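# Bridge three sticks over the blue disc using posts

## Task

Arrange all three sticks so that the straight line running through each stick from one end to the other crosses above the blue disc painted on the table. When finished, no stick may rest on the table, every post must remain close to its starting spot, and the arrangement must stay put on its own without any arm supporting it. Any number of the three arms may be used. Finally, open the grippers and withdraw the arms.

## Robot and tools

Robots: three identical i2rt Big YAM arms named arm1, arm2 and arm3. Each has six revolute joints, a two-finger gripper and a wrist camera. All positions use one shared scene frame: origin on the floor, +z up. The arm feet sit on the tabletop at about (metres, heading measured counter-clockwise from +x in degrees): arm1 x=+0.62 y=+0.00 z=+0.72 heading +180; arm2 x=-0.31 y=+0.54 z=+0.72 heading -60; arm3 x=-0.31 y=-0.54 z=+0.72 heading +60. Each hand can extend roughly 1.0 m from its joint1 axis. The "hand" point lies midway between the fingertips. Its z axis runs along the fingers, and its y axis is the opening direction. With joints 1 and 6 at 0 and the hand level and pointing forward, the wrist camera rides on top of the hand and looks toward the fingertips. Fixed room cameras: cam_high (wide view) and cam_low (narrow view).

execute_actions takes "actions", a list holding exactly one action or none, plus an optional "cameras" list. The allowed camera names are arm1_cam_wrist, arm2_cam_wrist, arm3_cam_wrist, cam_high, cam_low and all. Leaving it out, or passing null or ["all"], returns every camera. Passing [] returns no images. An action is an object keyed by robot name, and each robot entry has only "joints". Inside "joints" you give absolute target values by name, and you may send any subset of them. The arm joints are in radians, and gripper_m is the gap between the fingertips in metres. These are goals to reach, not offsets. Ranges, with the tolerance counted as arrived:
- joint1_rad: -2.879 to 2.879, ±0.045. Rotates the whole arm about its foot. Positive is counter-clockwise seen from above. At 0 the arm extends along its heading.
- joint2_rad: 0 to 3.141, ±0.14. Shoulder. At 0 the upper arm points back, roughly level. Increasing it lifts the upper arm and then carries it forward.
- joint3_rad: 0 to 3.019, ±0.09. Elbow. At 0 the forearm is folded back onto the upper arm. Increasing it opens the elbow.
- joint4_rad: -1.692 to 1.57, ±0.055. Hand pitch. Positive tips the fingers up.
- joint5_rad: -1.57 to 1.57, ±0.03. Sideways hand swing. Positive is toward the arm's right.
- joint6_rad: -2.094 to 2.094, ±0.035. Hand roll. Positive is clockwise when viewed from behind the hand.
- gripper_m: 0 to 0.093, ±0.003. Each finger pad grips with roughly 50 to 62 N, and some grippers give less.
Example: {"arm1": {"joints": {"gripper_m": 0.05}}, "arm2": {"joints": {"joint1_rad": 0.3}}}.
Every motion in an action starts at the same moment. Joints move at different speeds, so the path between two postures can bulge outward. A joint or arm you leave out may still be driving toward an earlier target. An unknown key or an out-of-range number rejects the whole call, and then nothing moves. An empty actions list simply reports the state and images.

wait takes "seconds" from 0 to 10. It sends no new command and returns the same report as an empty action. zoom_image takes "camera" and "region" [x0, y0, x1, y1] in image pixels, with (0, 0) at the top left and at most 504 by 504. It works only on full images from the latest result. Wrist images are 616x616 fisheye; cam_high and cam_low are 672x504. finished_scene takes "scene", the number of the current scene. It ends that scene irreversibly after the last command has been held, and it reports success.

Reading results: joint_positions gives the measured angles. joint_status tells how each commanded motion of the last accepted action ended. "off_target" means the joint stopped short and may still be pushing. After "contact_stop" or "time_out" the joint holds where it stopped. A joint that timed out may keep a target close to where it stands (at most 0.375, 0.375, 0.113, 0.225, 0.075 and 0.3 rad for joints 1 to 6) and keep pushing, and it can move there later once the way is clear. on_its_own lists anything the call did not command; its "held at" value is the target, not the current position. To ease a push, command the joint to its reported position. "joint command not followed", usually followed by a cause line, means a self- or inter-arm collision guard blocked that arm's joint targets and marked them "not_followed". The gripper part of the same action still runs. Blocked targets may be retried with every later action until you send targets that pass. The guard ignores fingers, gripper housings and wrist cameras, and it can react too late. Very small changes from the current position may produce no motion. A joint lifting a load sags once it stops holding. Once any result reports a stop, the remaining execute_actions, wait and finished_scene calls in that same reply are skipped.

Heat: holding loads or pushing warms the motors, even while you are thinking, and the robot keeps holding the last command during that time. A MOTOR HOT line appears from 85 °C. At 100 °C the affected arm goes limp and falls, an OVER-TEMPERATURE FAULT line appears, and its unfinished keys read "limit_stop_at_motor_heat". Resend those targets after it cools.

Avoid: the arms do not stop on contact and can press very hard, so avoid pressing against objects or the table. Never let two arms squeeze or strike each other, because a hard press between robots ends the run. Do not drop or slam sticks, knock over posts, or push anything off the work area. Something may occasionally nudge a loose object. At the end, open the grippers and move every arm away so the sticks rest only on the posts.

Each tool is called after "Request:" as name(argument=value, ...), one argument or row to a line, values as JSON.

## Session

Request:
execute_actions(
  actions=[],
)

Scene clock: 0.00 s.
Motor temperatures (°C, as the motors report them): arm1=[27 30 30 27 28 26] | arm2=[28 28 28 26 26 30] | arm3=[29 25 28 28 27 28]
arm1.joint_positions: joint1_rad=-0.317 joint2_rad=+0.503 joint3_rad=+1.460 joint4_rad=-1.169 joint5_rad=-0.039 joint6_rad=+0.227 gripper_m=+0.094
arm1.joint_status: not commanded
arm1.hand: x=+0.4372 y=+0.0537 z=+1.4090 quat_wxyz=(-0.002, -0.758, +0.188, +0.624) (m; scene frame)
arm2.joint_positions: joint1_rad=-0.085 joint2_rad=+0.614 joint3_rad=+1.363 joint4_rad=-1.529 joint5_rad=-0.043 joint6_rad=+0.387 gripper_m=+0.094
arm2.joint_status: not commanded
arm2.hand: x=-0.2217 y=+0.3516 z=+1.2622 quat_wxyz=(-0.364, -0.641, -0.664, +0.130) (m; scene frame)
arm3.joint_positions: joint1_rad=+0.086 joint2_rad=+0.434 joint3_rad=+1.421 joint4_rad=-1.322 joint5_rad=-0.028 joint6_rad=-0.055 gripper_m=+0.095
arm3.joint_status: not commanded
arm3.hand: x=-0.2556 y=-0.3980 z=+1.3432 quat_wxyz=(-0.482, +0.479, -0.659, -0.321) (m; scene frame)
pictures: arm1_cam_wrist, arm2_cam_wrist, arm3_cam_wrist, cam_high, cam_low
Images, in order (width x height): arm1_cam_wrist 616x616, arm2_cam_wrist 616x616, arm3_cam_wrist 616x616, cam_high 672x504, cam_low 672x504.

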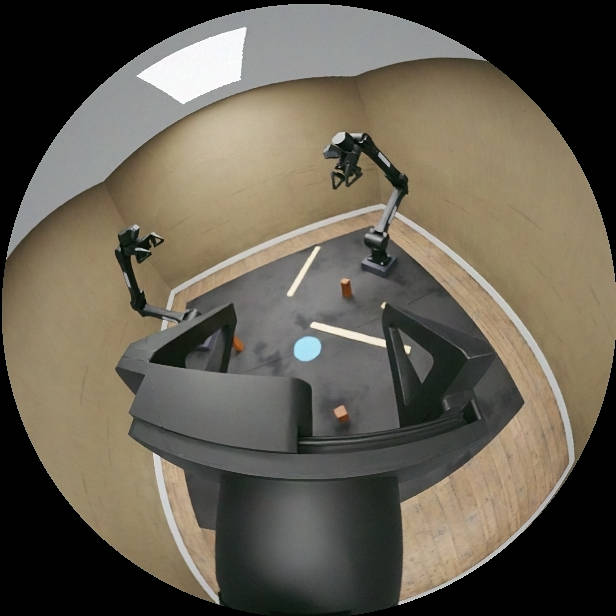

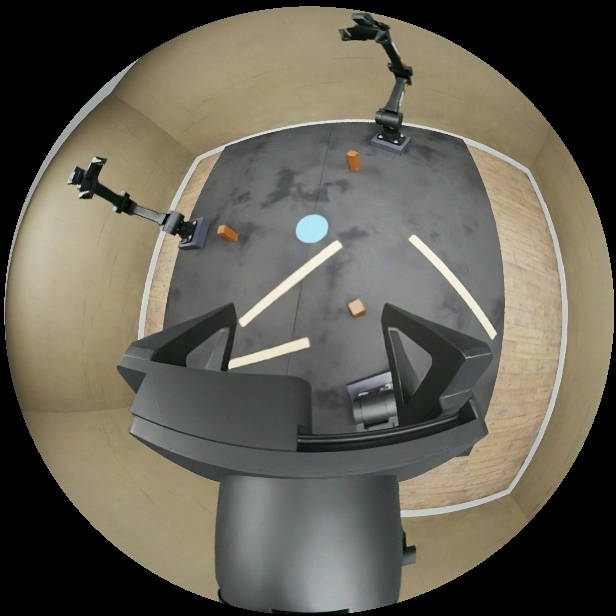

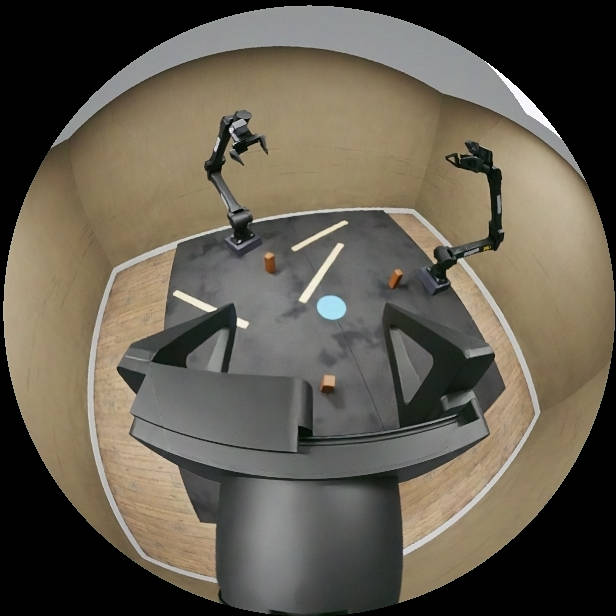

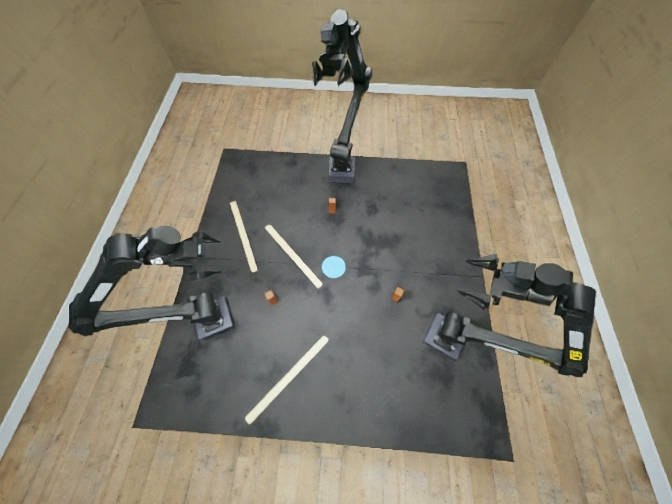

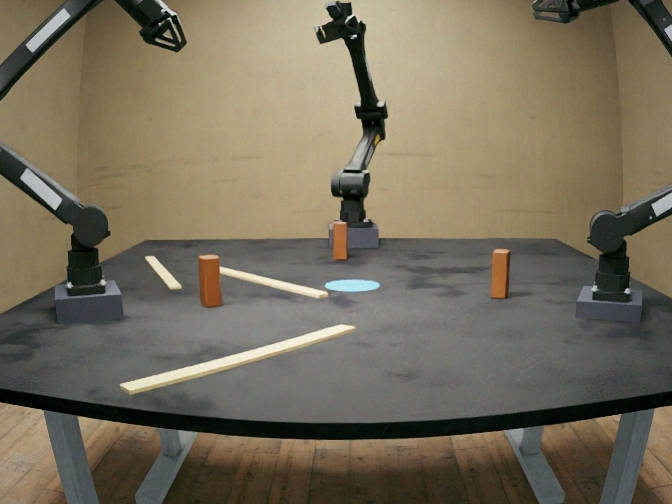

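Request:
zoom_image(
  camera="cam_high",
  region=[180, 140, 480, 440],
)

Request:
zoom_image(
  camera="cam_low",
  region=[40, 200, 540, 420],
)

Region (180, 140, 480, 440) of cam_high's 672x504 image, scaled by 1.680, with more detail than that image has.

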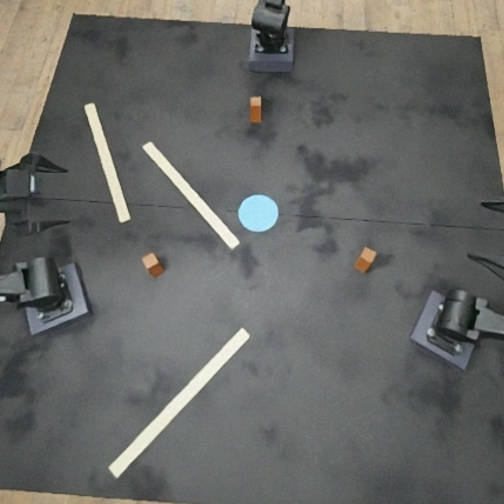

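Region (40, 200, 540, 420) of cam_low's 672x504 image, scaled by 1.008, with more detail than that image has; it fills the top 222 rows of this view, and the rest is white.

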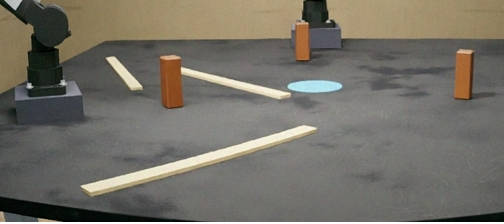

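Request:
execute_actions(
  actions=[
    {"arm1":{"joints":{"joint1_rad":0,"joint2_rad":1.5,"joint3_rad":1.4,"joint4_rad":-1.47,"joint5_rad":0,"joint6_rad":0}},"arm2":{"joints":{"joint1_rad":0,"joint2_rad":1.3,"joint3_rad":1.1,"joint4_rad":-1.37,"joint5_rad":0,"joint6_rad":0}},"arm3":{"joints":{"joint1_rad":0,"joint2_rad":1.7,"joint3_rad":1.5,"joint4_rad":-1.37,"joint5_rad":0,"joint6_rad":0}}},
  ],
)

Scene clock: 51.47 s.
Motor temperatures (°C, as the motors report them): arm1=[27 30 34 27 28 26] | arm2=[28 28 33 26 26 30] | arm3=[29 26 33 28 27 28]
arm1.joint_positions: joint1_rad=-0.003 joint2_rad=+1.509 joint3_rad=+1.386 joint4_rad=-1.460 joint5_rad=+0.000 joint6_rad=+0.007 gripper_m=+0.094
arm1.joint_status: all done
arm1.hand: x=+0.1762 y=-0.0105 z=+0.9945 quat_wxyz=(-0.007, -1.000, -0.012, -0.011) (m; scene frame)
arm2.joint_positions: joint1_rad=-0.005 joint2_rad=+1.298 joint3_rad=+1.105 joint4_rad=-1.379 joint5_rad=-0.002 joint6_rad=+0.007 gripper_m=+0.094
arm2.joint_status: all done
arm2.hand: x=-0.1424 y=+0.2190 z=+0.9653 quat_wxyz=(+0.000, -0.520, -0.854, +0.000) (m; scene frame)
arm3.joint_positions: joint1_rad=+0.004 joint2_rad=+1.704 joint3_rad=+1.478 joint4_rad=-1.358 joint5_rad=-0.004 joint6_rad=-0.013 gripper_m=+0.095
arm3.joint_status: all done
arm3.hand: x=-0.0799 y=-0.0835 z=+0.9195 quat_wxyz=(+0.008, +0.529, -0.849, +0.000) (m; scene frame)
pictures: arm1_cam_wrist, arm2_cam_wrist, arm3_cam_wrist, cam_high, cam_low
Images, in order (width x height): arm1_cam_wrist 616x616, arm2_cam_wrist 616x616, arm3_cam_wrist 616x616, cam_high 672x504, cam_low 672x504.

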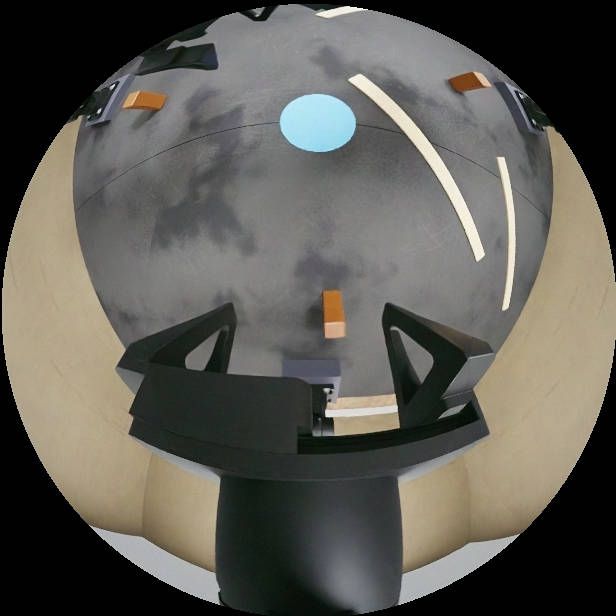

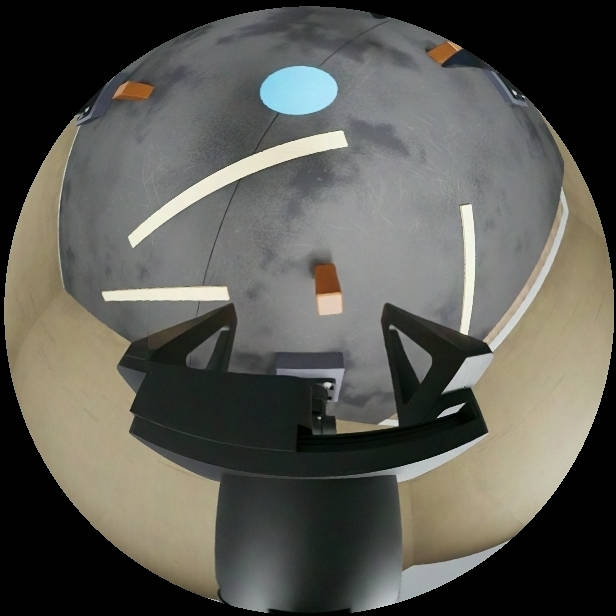

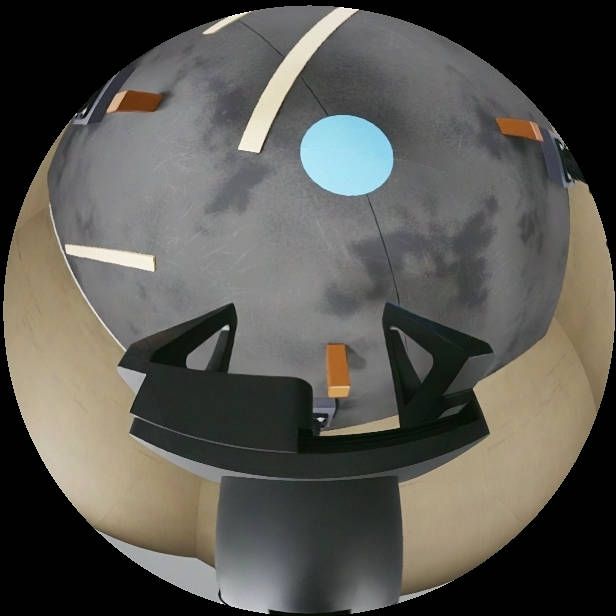

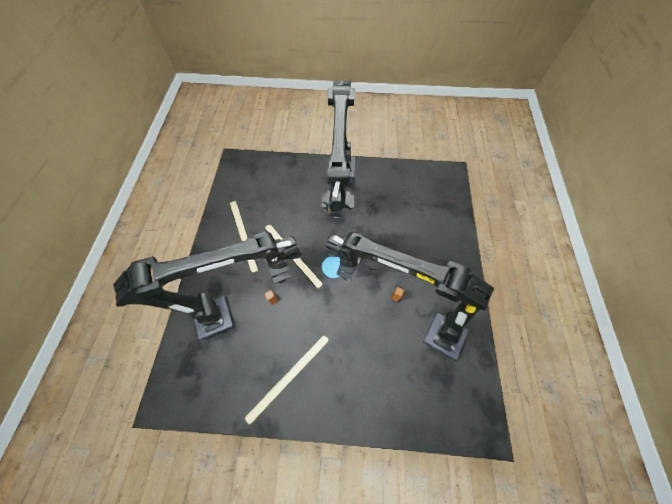

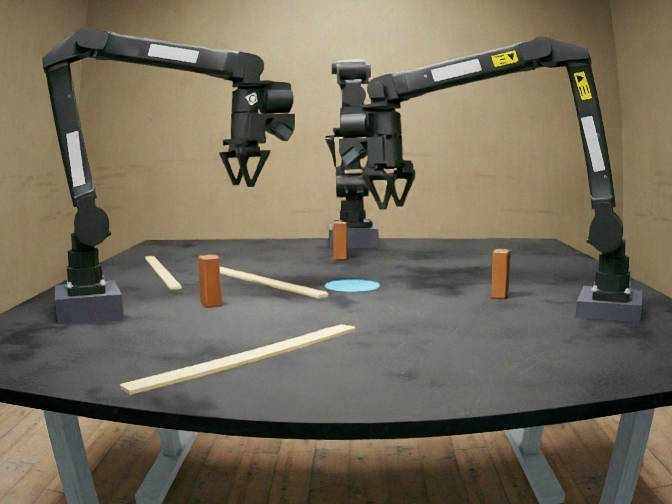

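Request:
zoom_image(
  camera="cam_high",
  region=[220, 190, 346, 316],
)

Request:
zoom_image(
  camera="cam_high",
  region=[230, 310, 356, 436],
)

Request:
zoom_image(
  camera="cam_high",
  region=[350, 240, 476, 366],
)

Region (220, 190, 346, 316) of cam_high's 672x504 image, scaled by 4.000, with more detail than that image has.

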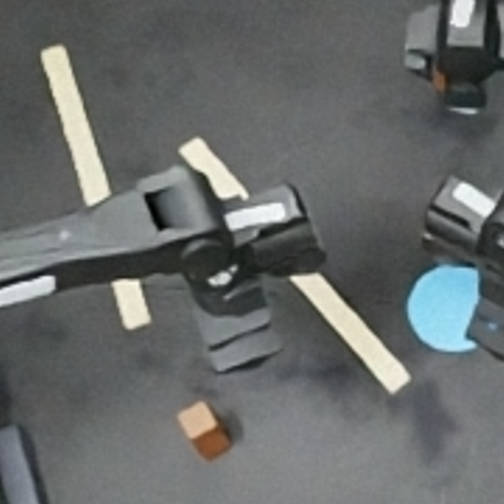

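Region (230, 310, 356, 436) of cam_high's 672x504 image, scaled by 4.000, with more detail than that image has.

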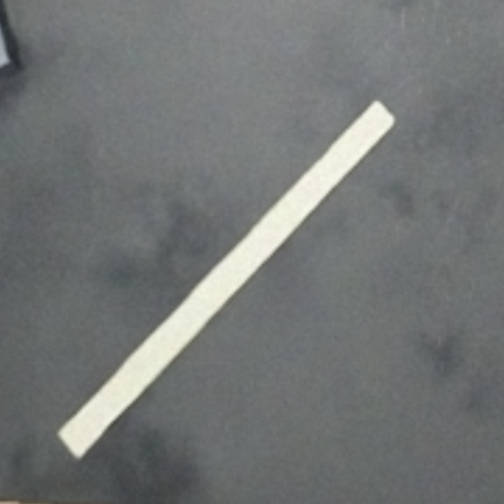

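Region (350, 240, 476, 366) of cam_high's 672x504 image, scaled by 4.000, with more detail than that image has.

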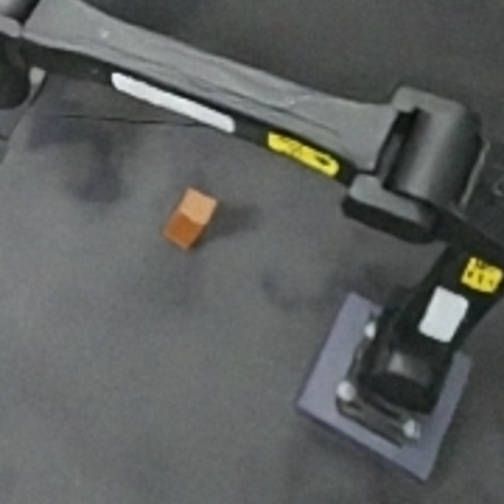

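Request:
execute_actions(
  actions=[
    {"arm2":{"joints":{"joint1_rad":0.897,"joint2_rad":1.623,"joint3_rad":0.92,"joint4_rad":-0.868,"joint6_rad":-0.648,"gripper_m":0.075}},"arm3":{"joints":{"joint1_rad":0.70,"joint6_rad":-0.64,"gripper_m":0.075}},"arm1":{"joints":{"joint6_rad":-1.29,"gripper_m":0.075}}},
  ],
  cameras=[],
)

Request:
execute_actions(
  actions=[
    {"arm3":{"joints":{"joint2_rad":2.168,"joint3_rad":1.80,"joint4_rad":-1.203}}},
  ],
)

Scene clock: 173.50 s.
Motor temperatures (°C, as the motors report them): arm1=[27 33 38 27 28 26] | arm2=[28 29 34 26 26 30] | arm3=[29 31 39 28 27 28]
arm1.joint_positions: joint1_rad=-0.003 joint2_rad=+1.509 joint3_rad=+1.386 joint4_rad=-1.460 joint5_rad=+0.000 joint6_rad=-1.282 gripper_m=+0.075
arm1.joint_status: all done
arm1.hand: x=+0.1762 y=-0.0105 z=+0.9945 quat_wxyz=(-0.012, -0.792, -0.611, -0.004) (m; scene frame)
arm2.joint_positions: joint1_rad=+0.901 joint2_rad=+1.624 joint3_rad=+0.927 joint4_rad=-0.879 joint5_rad=+0.000 joint6_rad=-0.641 gripper_m=+0.075
arm2.joint_status: all done
arm2.hand: x=+0.0847 y=+0.4640 z=+0.7838 quat_wxyz=(+0.004, +0.227, -0.974, +0.000) (m; scene frame)
arm3.joint_positions: joint1_rad=+0.703 joint2_rad=+1.704 joint3_rad=+1.478 joint4_rad=-1.358 joint5_rad=-0.001 joint6_rad=-0.627 gripper_m=+0.075
arm3.joint_status: all done
arm3.hand: x=-0.4253 y=-0.0422 z=+0.9208 quat_wxyz=(+0.005, +0.937, -0.349, +0.001) (m; scene frame)
pictures: none
No camera images: the call's "cameras" was empty. Leave "cameras" out to get every camera's image.

Scene clock: 174.80 s.
Motor temperatures (°C, as the motors report them): arm1=[27 33 38 27 28 26] | arm2=[28 29 34 26 26 30] | arm3=[29 31 39 28 27 28]
arm1.joint_positions: joint1_rad=-0.003 joint2_rad=+1.509 joint3_rad=+1.386 joint4_rad=-1.460 joint5_rad=+0.000 joint6_rad=-1.283 gripper_m=+0.075
arm1.joint_status: not commanded
arm1.hand: x=+0.1762 y=-0.0105 z=+0.9945 quat_wxyz=(-0.012, -0.792, -0.611, -0.004) (m; scene frame)
arm2.joint_positions: joint1_rad=+0.901 joint2_rad=+1.624 joint3_rad=+0.927 joint4_rad=-0.879 joint5_rad=+0.000 joint6_rad=-0.641 gripper_m=+0.075
arm2.joint_status: not commanded
arm2.hand: x=+0.0847 y=+0.4640 z=+0.7838 quat_wxyz=(+0.004, +0.227, -0.974, +0.000) (m; scene frame)
arm3.joint_positions: joint1_rad=+0.704 joint2_rad=+2.184 joint3_rad=+1.770 joint4_rad=-1.208 joint5_rad=+0.001 joint6_rad=-0.629 gripper_m=+0.075
arm3.joint_status: all done
arm3.hand: x=-0.4545 y=+0.0785 z=+0.7575 quat_wxyz=(+0.021, +0.937, -0.348, +0.013) (m; scene frame)
pictures: arm1_cam_wrist, arm2_cam_wrist, arm3_cam_wrist, cam_high, cam_low
Images, in order (width x height): arm1_cam_wrist 616x616, arm2_cam_wrist 616x616, arm3_cam_wrist 616x616, cam_high 672x504, cam_low 672x504.

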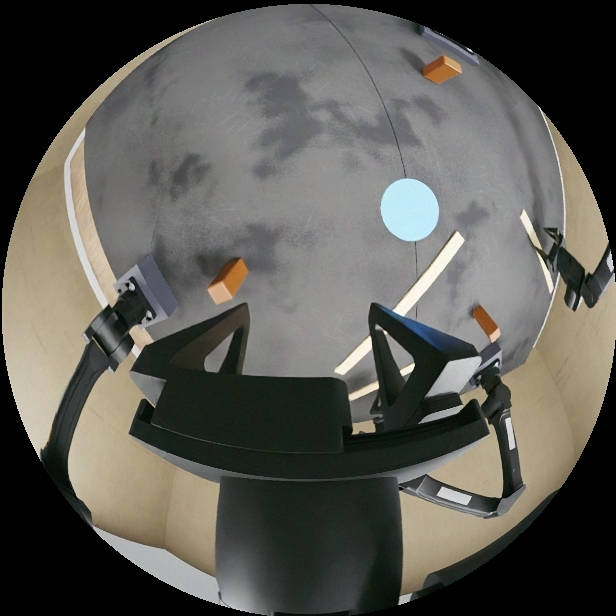

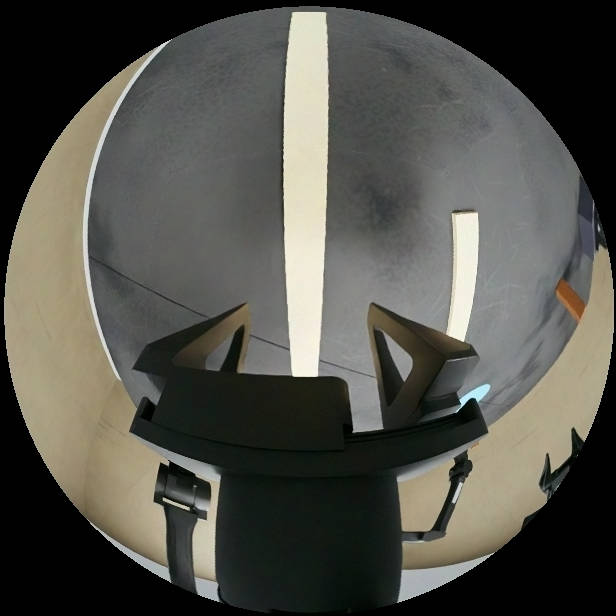

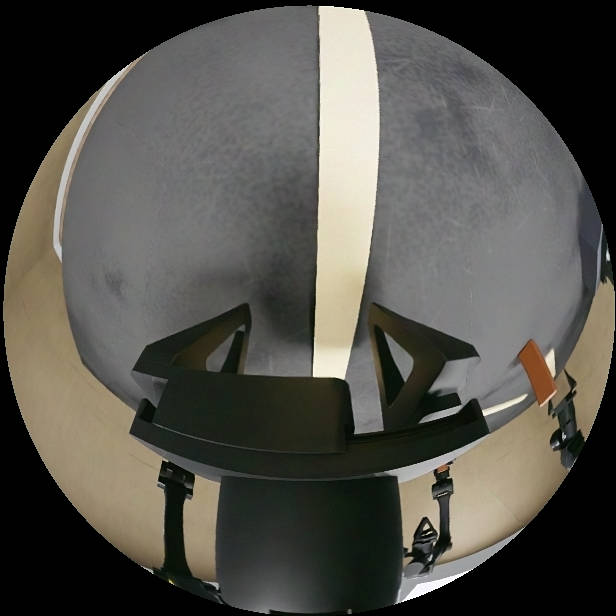

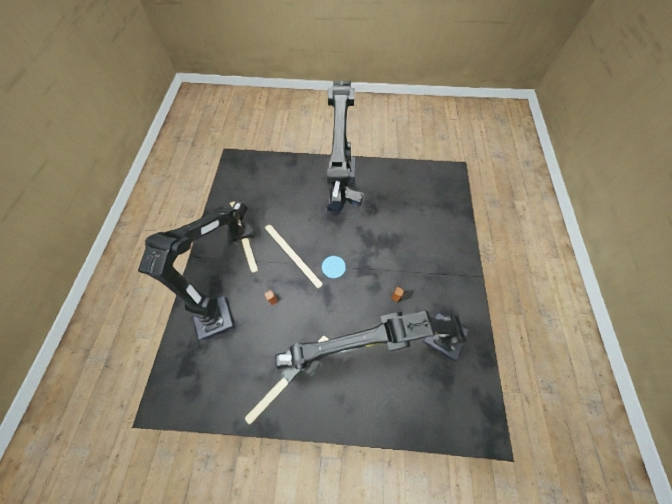

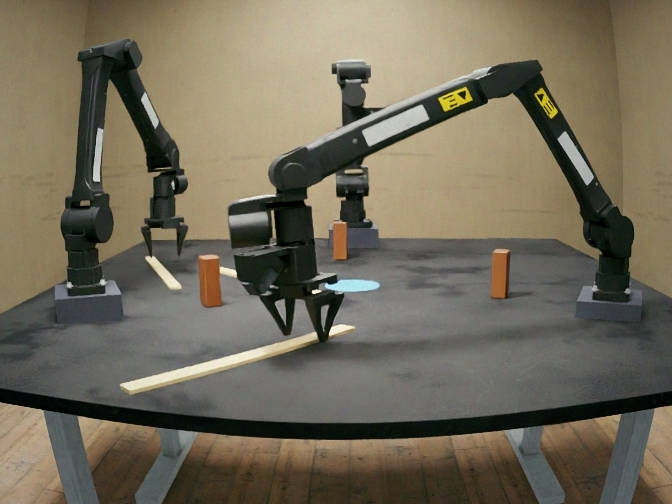

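Request:
execute_actions(
  actions=[
    {"arm2":{"joints":{"joint2_rad":1.745,"joint3_rad":0.875,"joint4_rad":-0.70}},"arm3":{"joints":{"joint2_rad":2.225,"joint3_rad":1.81,"joint4_rad":-1.10,"joint6_rad":-0.65}}},
  ],
  cameras=["arm2_cam_wrist","arm3_cam_wrist","cam_low"],
)

Scene clock: 208.67 s.
Motor temperatures (°C, as the motors report them): arm1=[27 34 39 27 29 26] | arm2=[28 30 33 26 26 30] | arm3=[29 34 40 28 27 28]
arm1.joint_positions: joint1_rad=-0.003 joint2_rad=+1.509 joint3_rad=+1.386 joint4_rad=-1.460 joint5_rad=+0.000 joint6_rad=-1.283 gripper_m=+0.075
arm1.joint_status: not commanded
arm1.hand: x=+0.1762 y=-0.0105 z=+0.9945 quat_wxyz=(-0.012, -0.792, -0.611, -0.004) (m; scene frame)
arm2.joint_positions: joint1_rad=+0.903 joint2_rad=+1.725 joint3_rad=+0.887 joint4_rad=-0.718 joint5_rad=+0.001 joint6_rad=-0.642 gripper_m=+0.075
arm2.joint_status: all done
arm2.hand: x=+0.0897 y=+0.4637 z=+0.7344 quat_wxyz=(-0.005, +0.229, -0.973, +0.004) (m; scene frame)
arm3.joint_positions: joint1_rad=+0.704 joint2_rad=+2.206 joint3_rad=+1.771 joint4_rad=-1.112 joint5_rad=+0.001 joint6_rad=-0.638 gripper_m=+0.075
arm3.joint_status: all done
arm3.hand: x=-0.4594 y=+0.0990 z=+0.7439 quat_wxyz=(-0.010, +0.939, -0.343, -0.008) (m; scene frame)
pictures: arm2_cam_wrist, arm3_cam_wrist, cam_low
Images, in order (width x height): arm2_cam_wrist 616x616, arm3_cam_wrist 616x616, cam_low 672x504.

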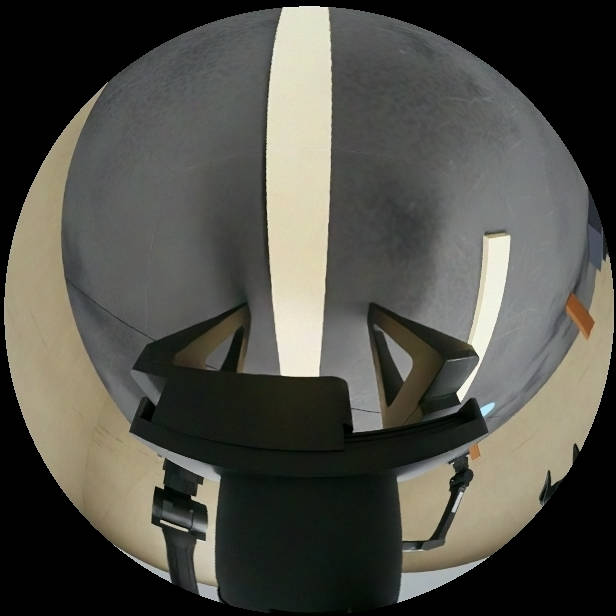

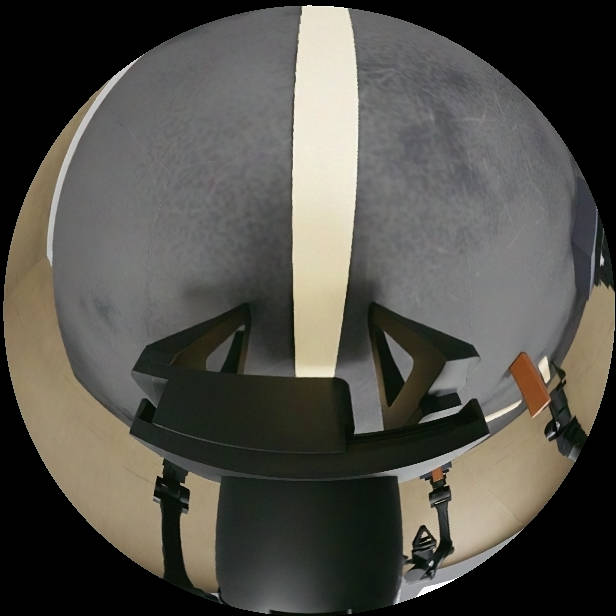

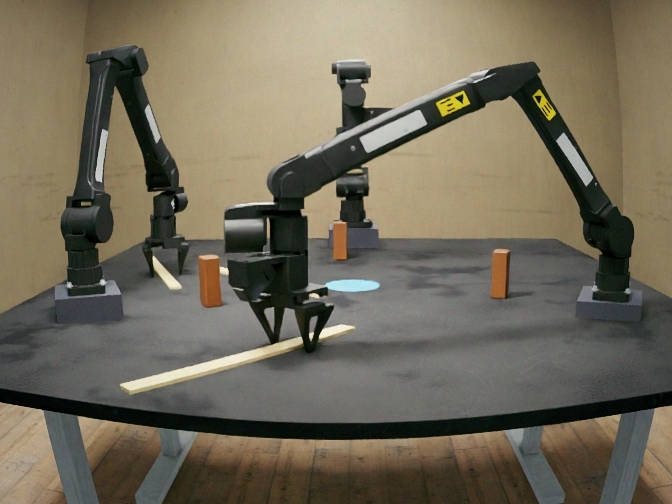

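Request:
execute_actions(
  actions=[
    {"arm2":{"joints":{"joint2_rad":1.775}},"arm3":{"joints":{"joint2_rad":2.26}}},
  ],
  cameras=["cam_low"],
)

Scene clock: 221.93 s.
Motor temperatures (°C, as the motors report them): arm1=[27 34 39 27 29 26] | arm2=[28 30 33 26 26 30] | arm3=[29 34 41 28 27 28]
arm1.joint_positions: joint1_rad=-0.003 joint2_rad=+1.509 joint3_rad=+1.386 joint4_rad=-1.460 joint5_rad=+0.000 joint6_rad=-1.283 gripper_m=+0.075
arm1.joint_status: not commanded
arm1.hand: x=+0.1762 y=-0.0105 z=+0.9945 quat_wxyz=(-0.012, -0.792, -0.611, -0.004) (m; scene frame)
arm2.joint_positions: joint1_rad=+0.903 joint2_rad=+1.726 joint3_rad=+0.887 joint4_rad=-0.718 joint5_rad=+0.000 joint6_rad=-0.646 gripper_m=+0.075
arm2.joint_status: all done
arm2.hand: x=+0.0895 y=+0.4639 z=+0.7339 quat_wxyz=(-0.005, +0.231, -0.973, +0.004) (m; scene frame)
arm3.joint_positions: joint1_rad=+0.704 joint2_rad=+2.208 joint3_rad=+1.771 joint4_rad=-1.112 joint5_rad=+0.001 joint6_rad=-0.638 gripper_m=+0.075
arm3.joint_status: all done
arm3.hand: x=-0.4593 y=+0.0988 z=+0.7430 quat_wxyz=(-0.010, +0.939, -0.343, -0.007) (m; scene frame)
pictures: cam_low
Images, in order (width x height): cam_low 672x504.

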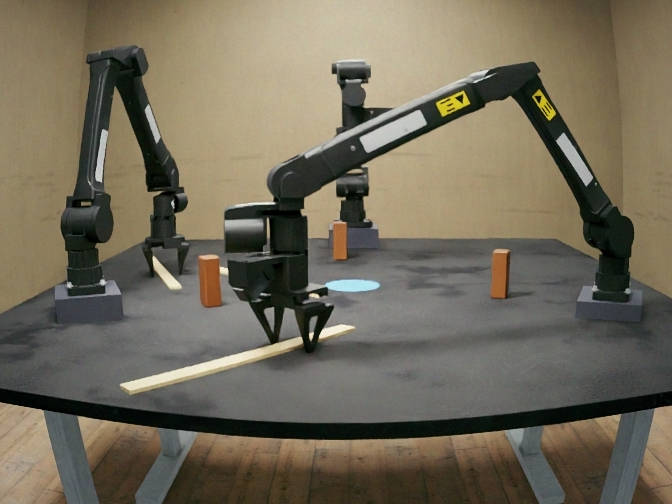

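Request:
zoom_image(
  camera="cam_low",
  region=[230, 280, 370, 380],
)

Request:
zoom_image(
  camera="cam_low",
  region=[120, 220, 230, 310],
)

Region (230, 280, 370, 380) of cam_low's 672x504 image, scaled by 3.600, with more detail than that image has; it fills the top 360 rows of this view, and the rest is white.

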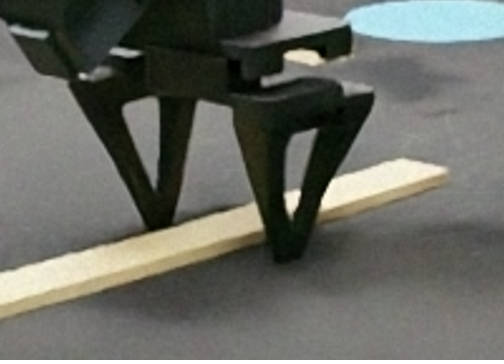

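Region (120, 220, 230, 310) of cam_low's 672x504 image, scaled by 4.582, with more detail than that image has; it fills the top 412 rows of this view, and the rest is white.

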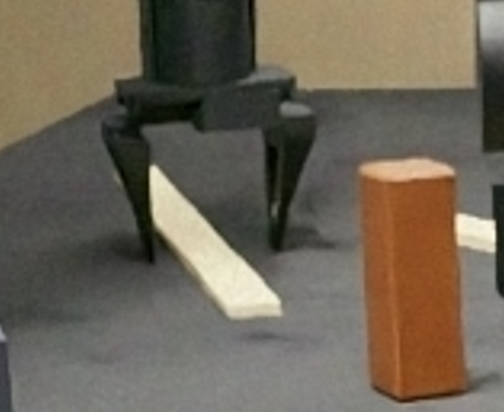

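Request:
execute_actions(
  actions=[
    {"arm2":{"joints":{"gripper_m":0.0}},"arm3":{"joints":{"gripper_m":0.0}}},
  ],
  cameras=["cam_low","arm2_cam_wrist","arm3_cam_wrist"],
)

Scene clock: 241.00 s.
Motor temperatures (°C, as the motors report them): arm1=[27 34 40 27 29 26] | arm2=[28 30 32 26 26 30] | arm3=[29 34 42 28 27 28]
arm1.joint_positions: joint1_rad=-0.003 joint2_rad=+1.509 joint3_rad=+1.386 joint4_rad=-1.460 joint5_rad=+0.000 joint6_rad=-1.283 gripper_m=+0.075
arm1.joint_status: not commanded
arm1.hand: x=+0.1762 y=-0.0105 z=+0.9945 quat_wxyz=(-0.012, -0.792, -0.611, -0.004) (m; scene frame)
arm2.joint_positions: joint1_rad=+0.903 joint2_rad=+1.728 joint3_rad=+0.887 joint4_rad=-0.716 joint5_rad=-0.004 joint6_rad=-0.646 gripper_m=+0.027
arm2.joint_status: gripper_m off_target (ended at +0.027, target +0.000)
arm2.hand: x=+0.0898 y=+0.4644 z=+0.7334 quat_wxyz=(-0.006, +0.231, -0.973, +0.002) (m; scene frame)
arm3.joint_positions: joint1_rad=+0.701 joint2_rad=+2.214 joint3_rad=+1.782 joint4_rad=-1.108 joint5_rad=+0.002 joint6_rad=-0.639 gripper_m=+0.028
arm3.joint_status: gripper_m off_target (ended at +0.028, target +0.000)
arm3.hand: x=-0.4584 y=+0.1039 z=+0.7431 quat_wxyz=(-0.014, +0.939, -0.344, -0.010) (m; scene frame)
pictures: arm2_cam_wrist, arm3_cam_wrist, cam_low
Images, in order (width x height): arm2_cam_wrist 616x616, arm3_cam_wrist 616x616, cam_low 672x504.

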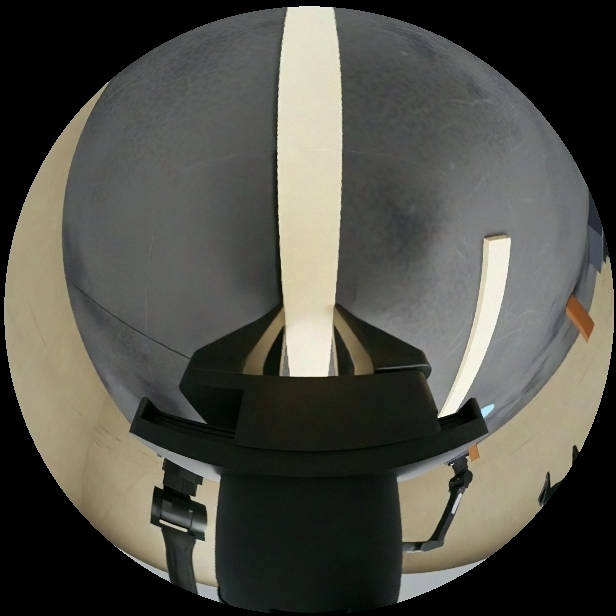

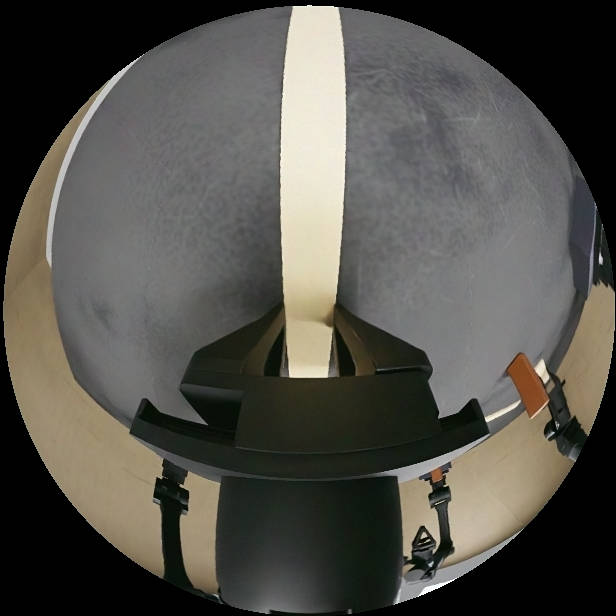

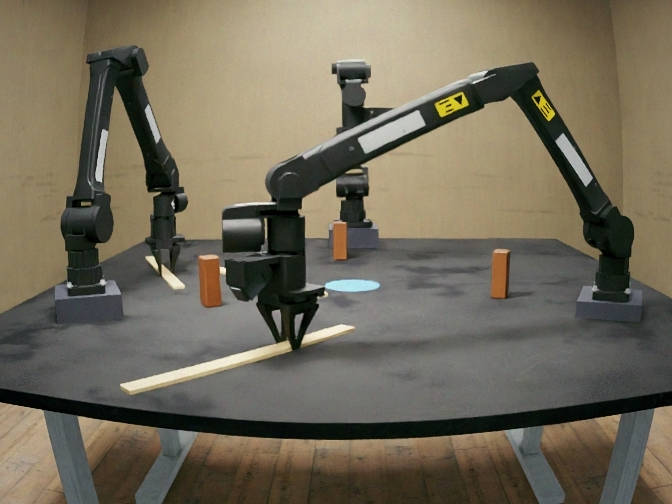

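Request:
execute_actions(
  actions=[
    {"arm2":{"joints":{"joint2_rad":1.55}},"arm3":{"joints":{"joint2_rad":2.05}},"arm1":{"joints":{"joint1_rad":-0.524}}},
  ],
  cameras=[],
)

Request:
execute_actions(
  actions=[
    {"arm2":{"joints":{"joint2_rad":1.2,"joint3_rad":0.9,"joint4_rad":-1.07}},"arm3":{"joints":{"joint2_rad":1.361,"joint3_rad":1.01,"joint4_rad":-1.011}}},
  ],
  cameras=[],
)

Request:
execute_actions(
  actions=[
    {"arm1":{"joints":{"joint2_rad":2.03,"joint3_rad":1.485,"joint4_rad":-0.99,"joint6_rad":-1.295}}},
  ],
)

Scene clock: 309.77 s.
Motor temperatures (°C, as the motors report them): arm1=[27 35 41 27 29 26] | arm2=[28 30 32 26 26 30] | arm3=[29 35 43 28 27 28]
arm1.joint_positions: joint1_rad=-0.530 joint2_rad=+1.509 joint3_rad=+1.386 joint4_rad=-1.460 joint5_rad=+0.001 joint6_rad=-1.284 gripper_m=+0.075
arm1.joint_status: all done
arm1.hand: x=+0.2295 y=+0.2139 z=+0.9918 quat_wxyz=(-0.013, -0.923, -0.384, -0.006) (m; scene frame)
arm2.joint_positions: joint1_rad=+0.903 joint2_rad=+1.538 joint3_rad=+0.878 joint4_rad=-0.712 joint5_rad=-0.002 joint6_rad=-0.646 gripper_m=+0.027
arm2.joint_status: all done
arm2.hand: x=+0.1109 y=+0.4603 z=+0.8058 quat_wxyz=(-0.090, +0.230, -0.968, +0.040) (m; scene frame)
arm3.joint_positions: joint1_rad=+0.701 joint2_rad=+2.040 joint3_rad=+1.782 joint4_rad=-1.107 joint5_rad=+0.002 joint6_rad=-0.639 gripper_m=+0.028
arm3.joint_status: all done
arm3.hand: x=-0.4614 y=+0.1185 z=+0.8548 quat_wxyz=(-0.086, +0.934, -0.343, -0.057) (m; scene frame)
pictures: none
No camera images: the call's "cameras" was empty. Leave "cameras" out to get every camera's image.

Scene clock: 311.20 s.
Motor temperatures (°C, as the motors report them): arm1=[27 35 41 27 29 26] | arm2=[28 30 33 26 26 30] | arm3=[29 35 43 28 27 28]
arm1.joint_positions: joint1_rad=-0.530 joint2_rad=+1.509 joint3_rad=+1.386 joint4_rad=-1.460 joint5_rad=+0.001 joint6_rad=-1.284 gripper_m=+0.075
arm1.joint_status: not commanded
arm1.hand: x=+0.2295 y=+0.2139 z=+0.9918 quat_wxyz=(-0.013, -0.923, -0.384, -0.006) (m; scene frame)
arm2.joint_positions: joint1_rad=+0.903 joint2_rad=+1.193 joint3_rad=+0.878 joint4_rad=-1.059 joint5_rad=-0.002 joint6_rad=-0.646 gripper_m=+0.027
arm2.joint_status: all done
arm2.hand: x=+0.0411 y=+0.4734 z=+0.9181 quat_wxyz=(-0.089, +0.230, -0.968, +0.040) (m; scene frame)
arm3.joint_positions: joint1_rad=+0.701 joint2_rad=+1.361 joint3_rad=+0.992 joint4_rad=-1.022 joint5_rad=+0.002 joint6_rad=-0.639 gripper_m=+0.028
arm3.joint_status: all done
arm3.hand: x=-0.4016 y=-0.1380 z=+0.8904 quat_wxyz=(-0.076, +0.935, -0.343, -0.050) (m; scene frame)
pictures: none
No camera images: the call's "cameras" was empty. Leave "cameras" out to get every camera's image.

Scene clock: 312.50 s.
Motor temperatures (°C, as the motors report them): arm1=[27 35 41 27 29 26] | arm2=[28 30 33 26 26 30] | arm3=[29 35 43 28 27 28]
arm1.joint_positions: joint1_rad=-0.529 joint2_rad=+2.049 joint3_rad=+1.469 joint4_rad=-1.001 joint5_rad=+0.001 joint6_rad=-1.289 gripper_m=+0.075
arm1.joint_status: all done
arm1.hand: x=+0.1159 y=+0.2725 z=+0.7505 quat_wxyz=(-0.011, -0.922, -0.387, -0.005) (m; scene frame)
arm2.joint_positions: joint1_rad=+0.903 joint2_rad=+1.193 joint3_rad=+0.878 joint4_rad=-1.059 joint5_rad=-0.002 joint6_rad=-0.646 gripper_m=+0.027
arm2.joint_status: not commanded
arm2.hand: x=+0.0411 y=+0.4734 z=+0.9181 quat_wxyz=(-0.089, +0.230, -0.968, +0.040) (m; scene frame)
arm3.joint_positions: joint1_rad=+0.701 joint2_rad=+1.361 joint3_rad=+0.992 joint4_rad=-1.022 joint5_rad=+0.002 joint6_rad=-0.639 gripper_m=+0.028
arm3.joint_status: not commanded
arm3.hand: x=-0.4016 y=-0.1380 z=+0.8904 quat_wxyz=(-0.076, +0.935, -0.343, -0.050) (m; scene frame)
pictures: arm1_cam_wrist, arm2_cam_wrist, arm3_cam_wrist, cam_high, cam_low
Images, in order (width x height): arm1_cam_wrist 616x616, arm2_cam_wrist 616x616, arm3_cam_wrist 616x616, cam_high 672x504, cam_low 672x504.

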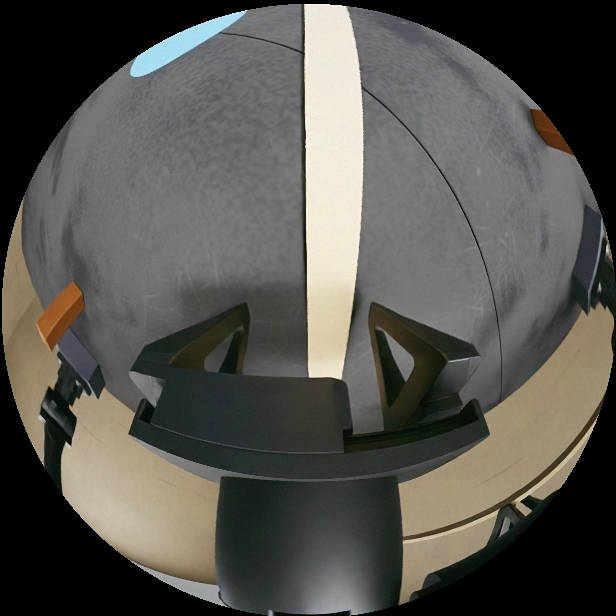

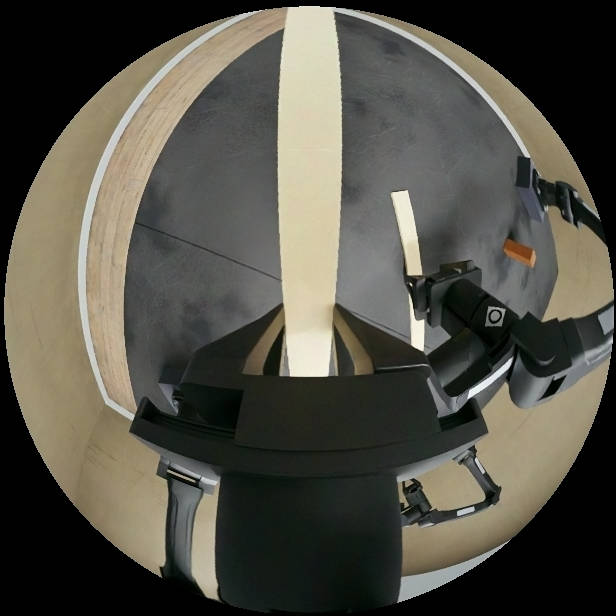

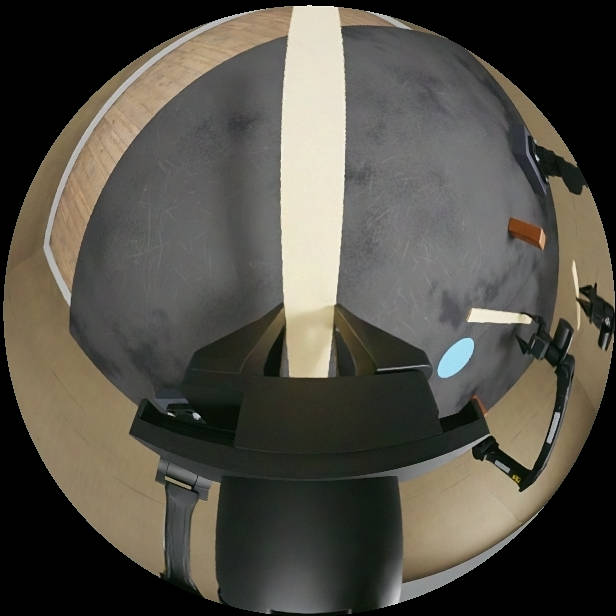

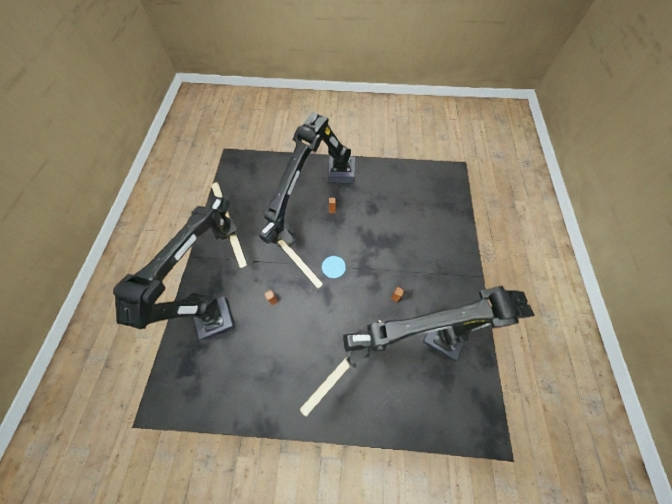

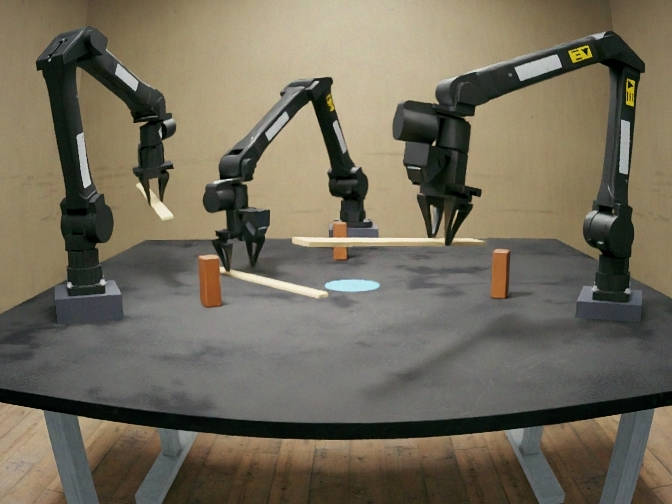

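Request:
execute_actions(
  actions=[
    {"arm1":{"joints":{"joint4_rad":-0.93}}},
  ],
  cameras=[],
)

Request:
execute_actions(
  actions=[
    {"arm1":{"joints":{"joint2_rad":2.10}}},
  ],
  cameras=["arm1_cam_wrist","cam_low"],
)

Scene clock: 325.50 s.
Motor temperatures (°C, as the motors report them): arm1=[27 37 40 27 29 26] | arm2=[28 30 36 26 26 30] | arm3=[29 33 43 28 27 28]
arm1.joint_positions: joint1_rad=-0.529 joint2_rad=+2.049 joint3_rad=+1.469 joint4_rad=-0.942 joint5_rad=+0.001 joint6_rad=-1.289 gripper_m=+0.075
arm1.joint_status: all done
arm1.hand: x=+0.1032 y=+0.2793 z=+0.7506 quat_wxyz=(+0.011, -0.922, -0.387, +0.014) (m; scene frame)
arm2.joint_positions: joint1_rad=+0.903 joint2_rad=+1.193 joint3_rad=+0.878 joint4_rad=-1.059 joint5_rad=-0.002 joint6_rad=-0.646 gripper_m=+0.027
arm2.joint_status: not commanded
arm2.hand: x=+0.0411 y=+0.4734 z=+0.9181 quat_wxyz=(-0.089, +0.230, -0.968, +0.040) (m; scene frame)
arm3.joint_positions: joint1_rad=+0.701 joint2_rad=+1.361 joint3_rad=+0.992 joint4_rad=-1.022 joint5_rad=+0.002 joint6_rad=-0.639 gripper_m=+0.028
arm3.joint_status: not commanded
arm3.hand: x=-0.4016 y=-0.1380 z=+0.8904 quat_wxyz=(-0.076, +0.935, -0.343, -0.050) (m; scene frame)
pictures: none
No camera images: the call's "cameras" was empty. Leave "cameras" out to get every camera's image.

Scene clock: 326.33 s.
Motor temperatures (°C, as the motors report them): arm1=[27 37 40 27 29 26] | arm2=[28 30 36 26 26 30] | arm3=[29 33 43 28 27 28]
arm1.joint_positions: joint1_rad=-0.528 joint2_rad=+2.075 joint3_rad=+1.470 joint4_rad=-0.937 joint5_rad=+0.001 joint6_rad=-1.291 gripper_m=+0.075
arm1.joint_status: all done
arm1.hand: x=+0.1053 y=+0.2775 z=+0.7362 quat_wxyz=(+0.003, -0.922, -0.388, +0.007) (m; scene frame)
arm2.joint_positions: joint1_rad=+0.903 joint2_rad=+1.193 joint3_rad=+0.878 joint4_rad=-1.059 joint5_rad=-0.002 joint6_rad=-0.646 gripper_m=+0.027
arm2.joint_status: not commanded
arm2.hand: x=+0.0411 y=+0.4734 z=+0.9181 quat_wxyz=(-0.089, +0.230, -0.968, +0.040) (m; scene frame)
arm3.joint_positions: joint1_rad=+0.701 joint2_rad=+1.361 joint3_rad=+0.992 joint4_rad=-1.022 joint5_rad=+0.002 joint6_rad=-0.639 gripper_m=+0.028
arm3.joint_status: not commanded
arm3.hand: x=-0.4016 y=-0.1380 z=+0.8904 quat_wxyz=(-0.076, +0.935, -0.343, -0.050) (m; scene frame)
pictures: arm1_cam_wrist, cam_low
Images, in order (width x height): arm1_cam_wrist 616x616, cam_low 672x504.

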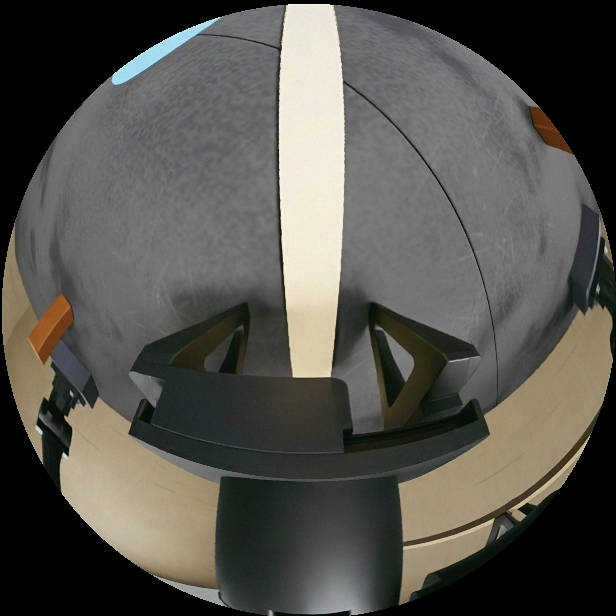

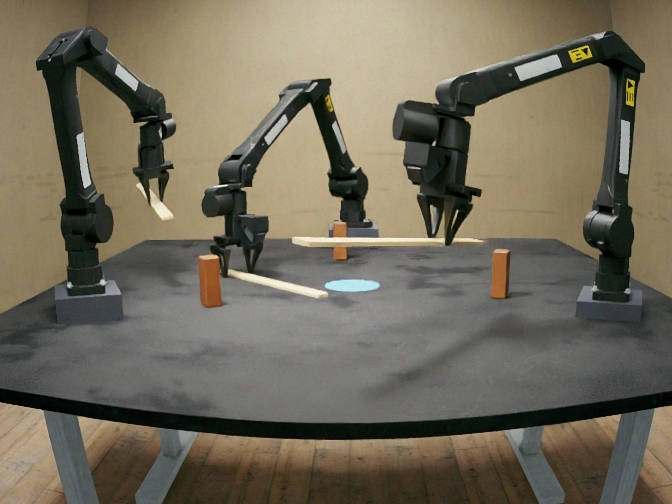

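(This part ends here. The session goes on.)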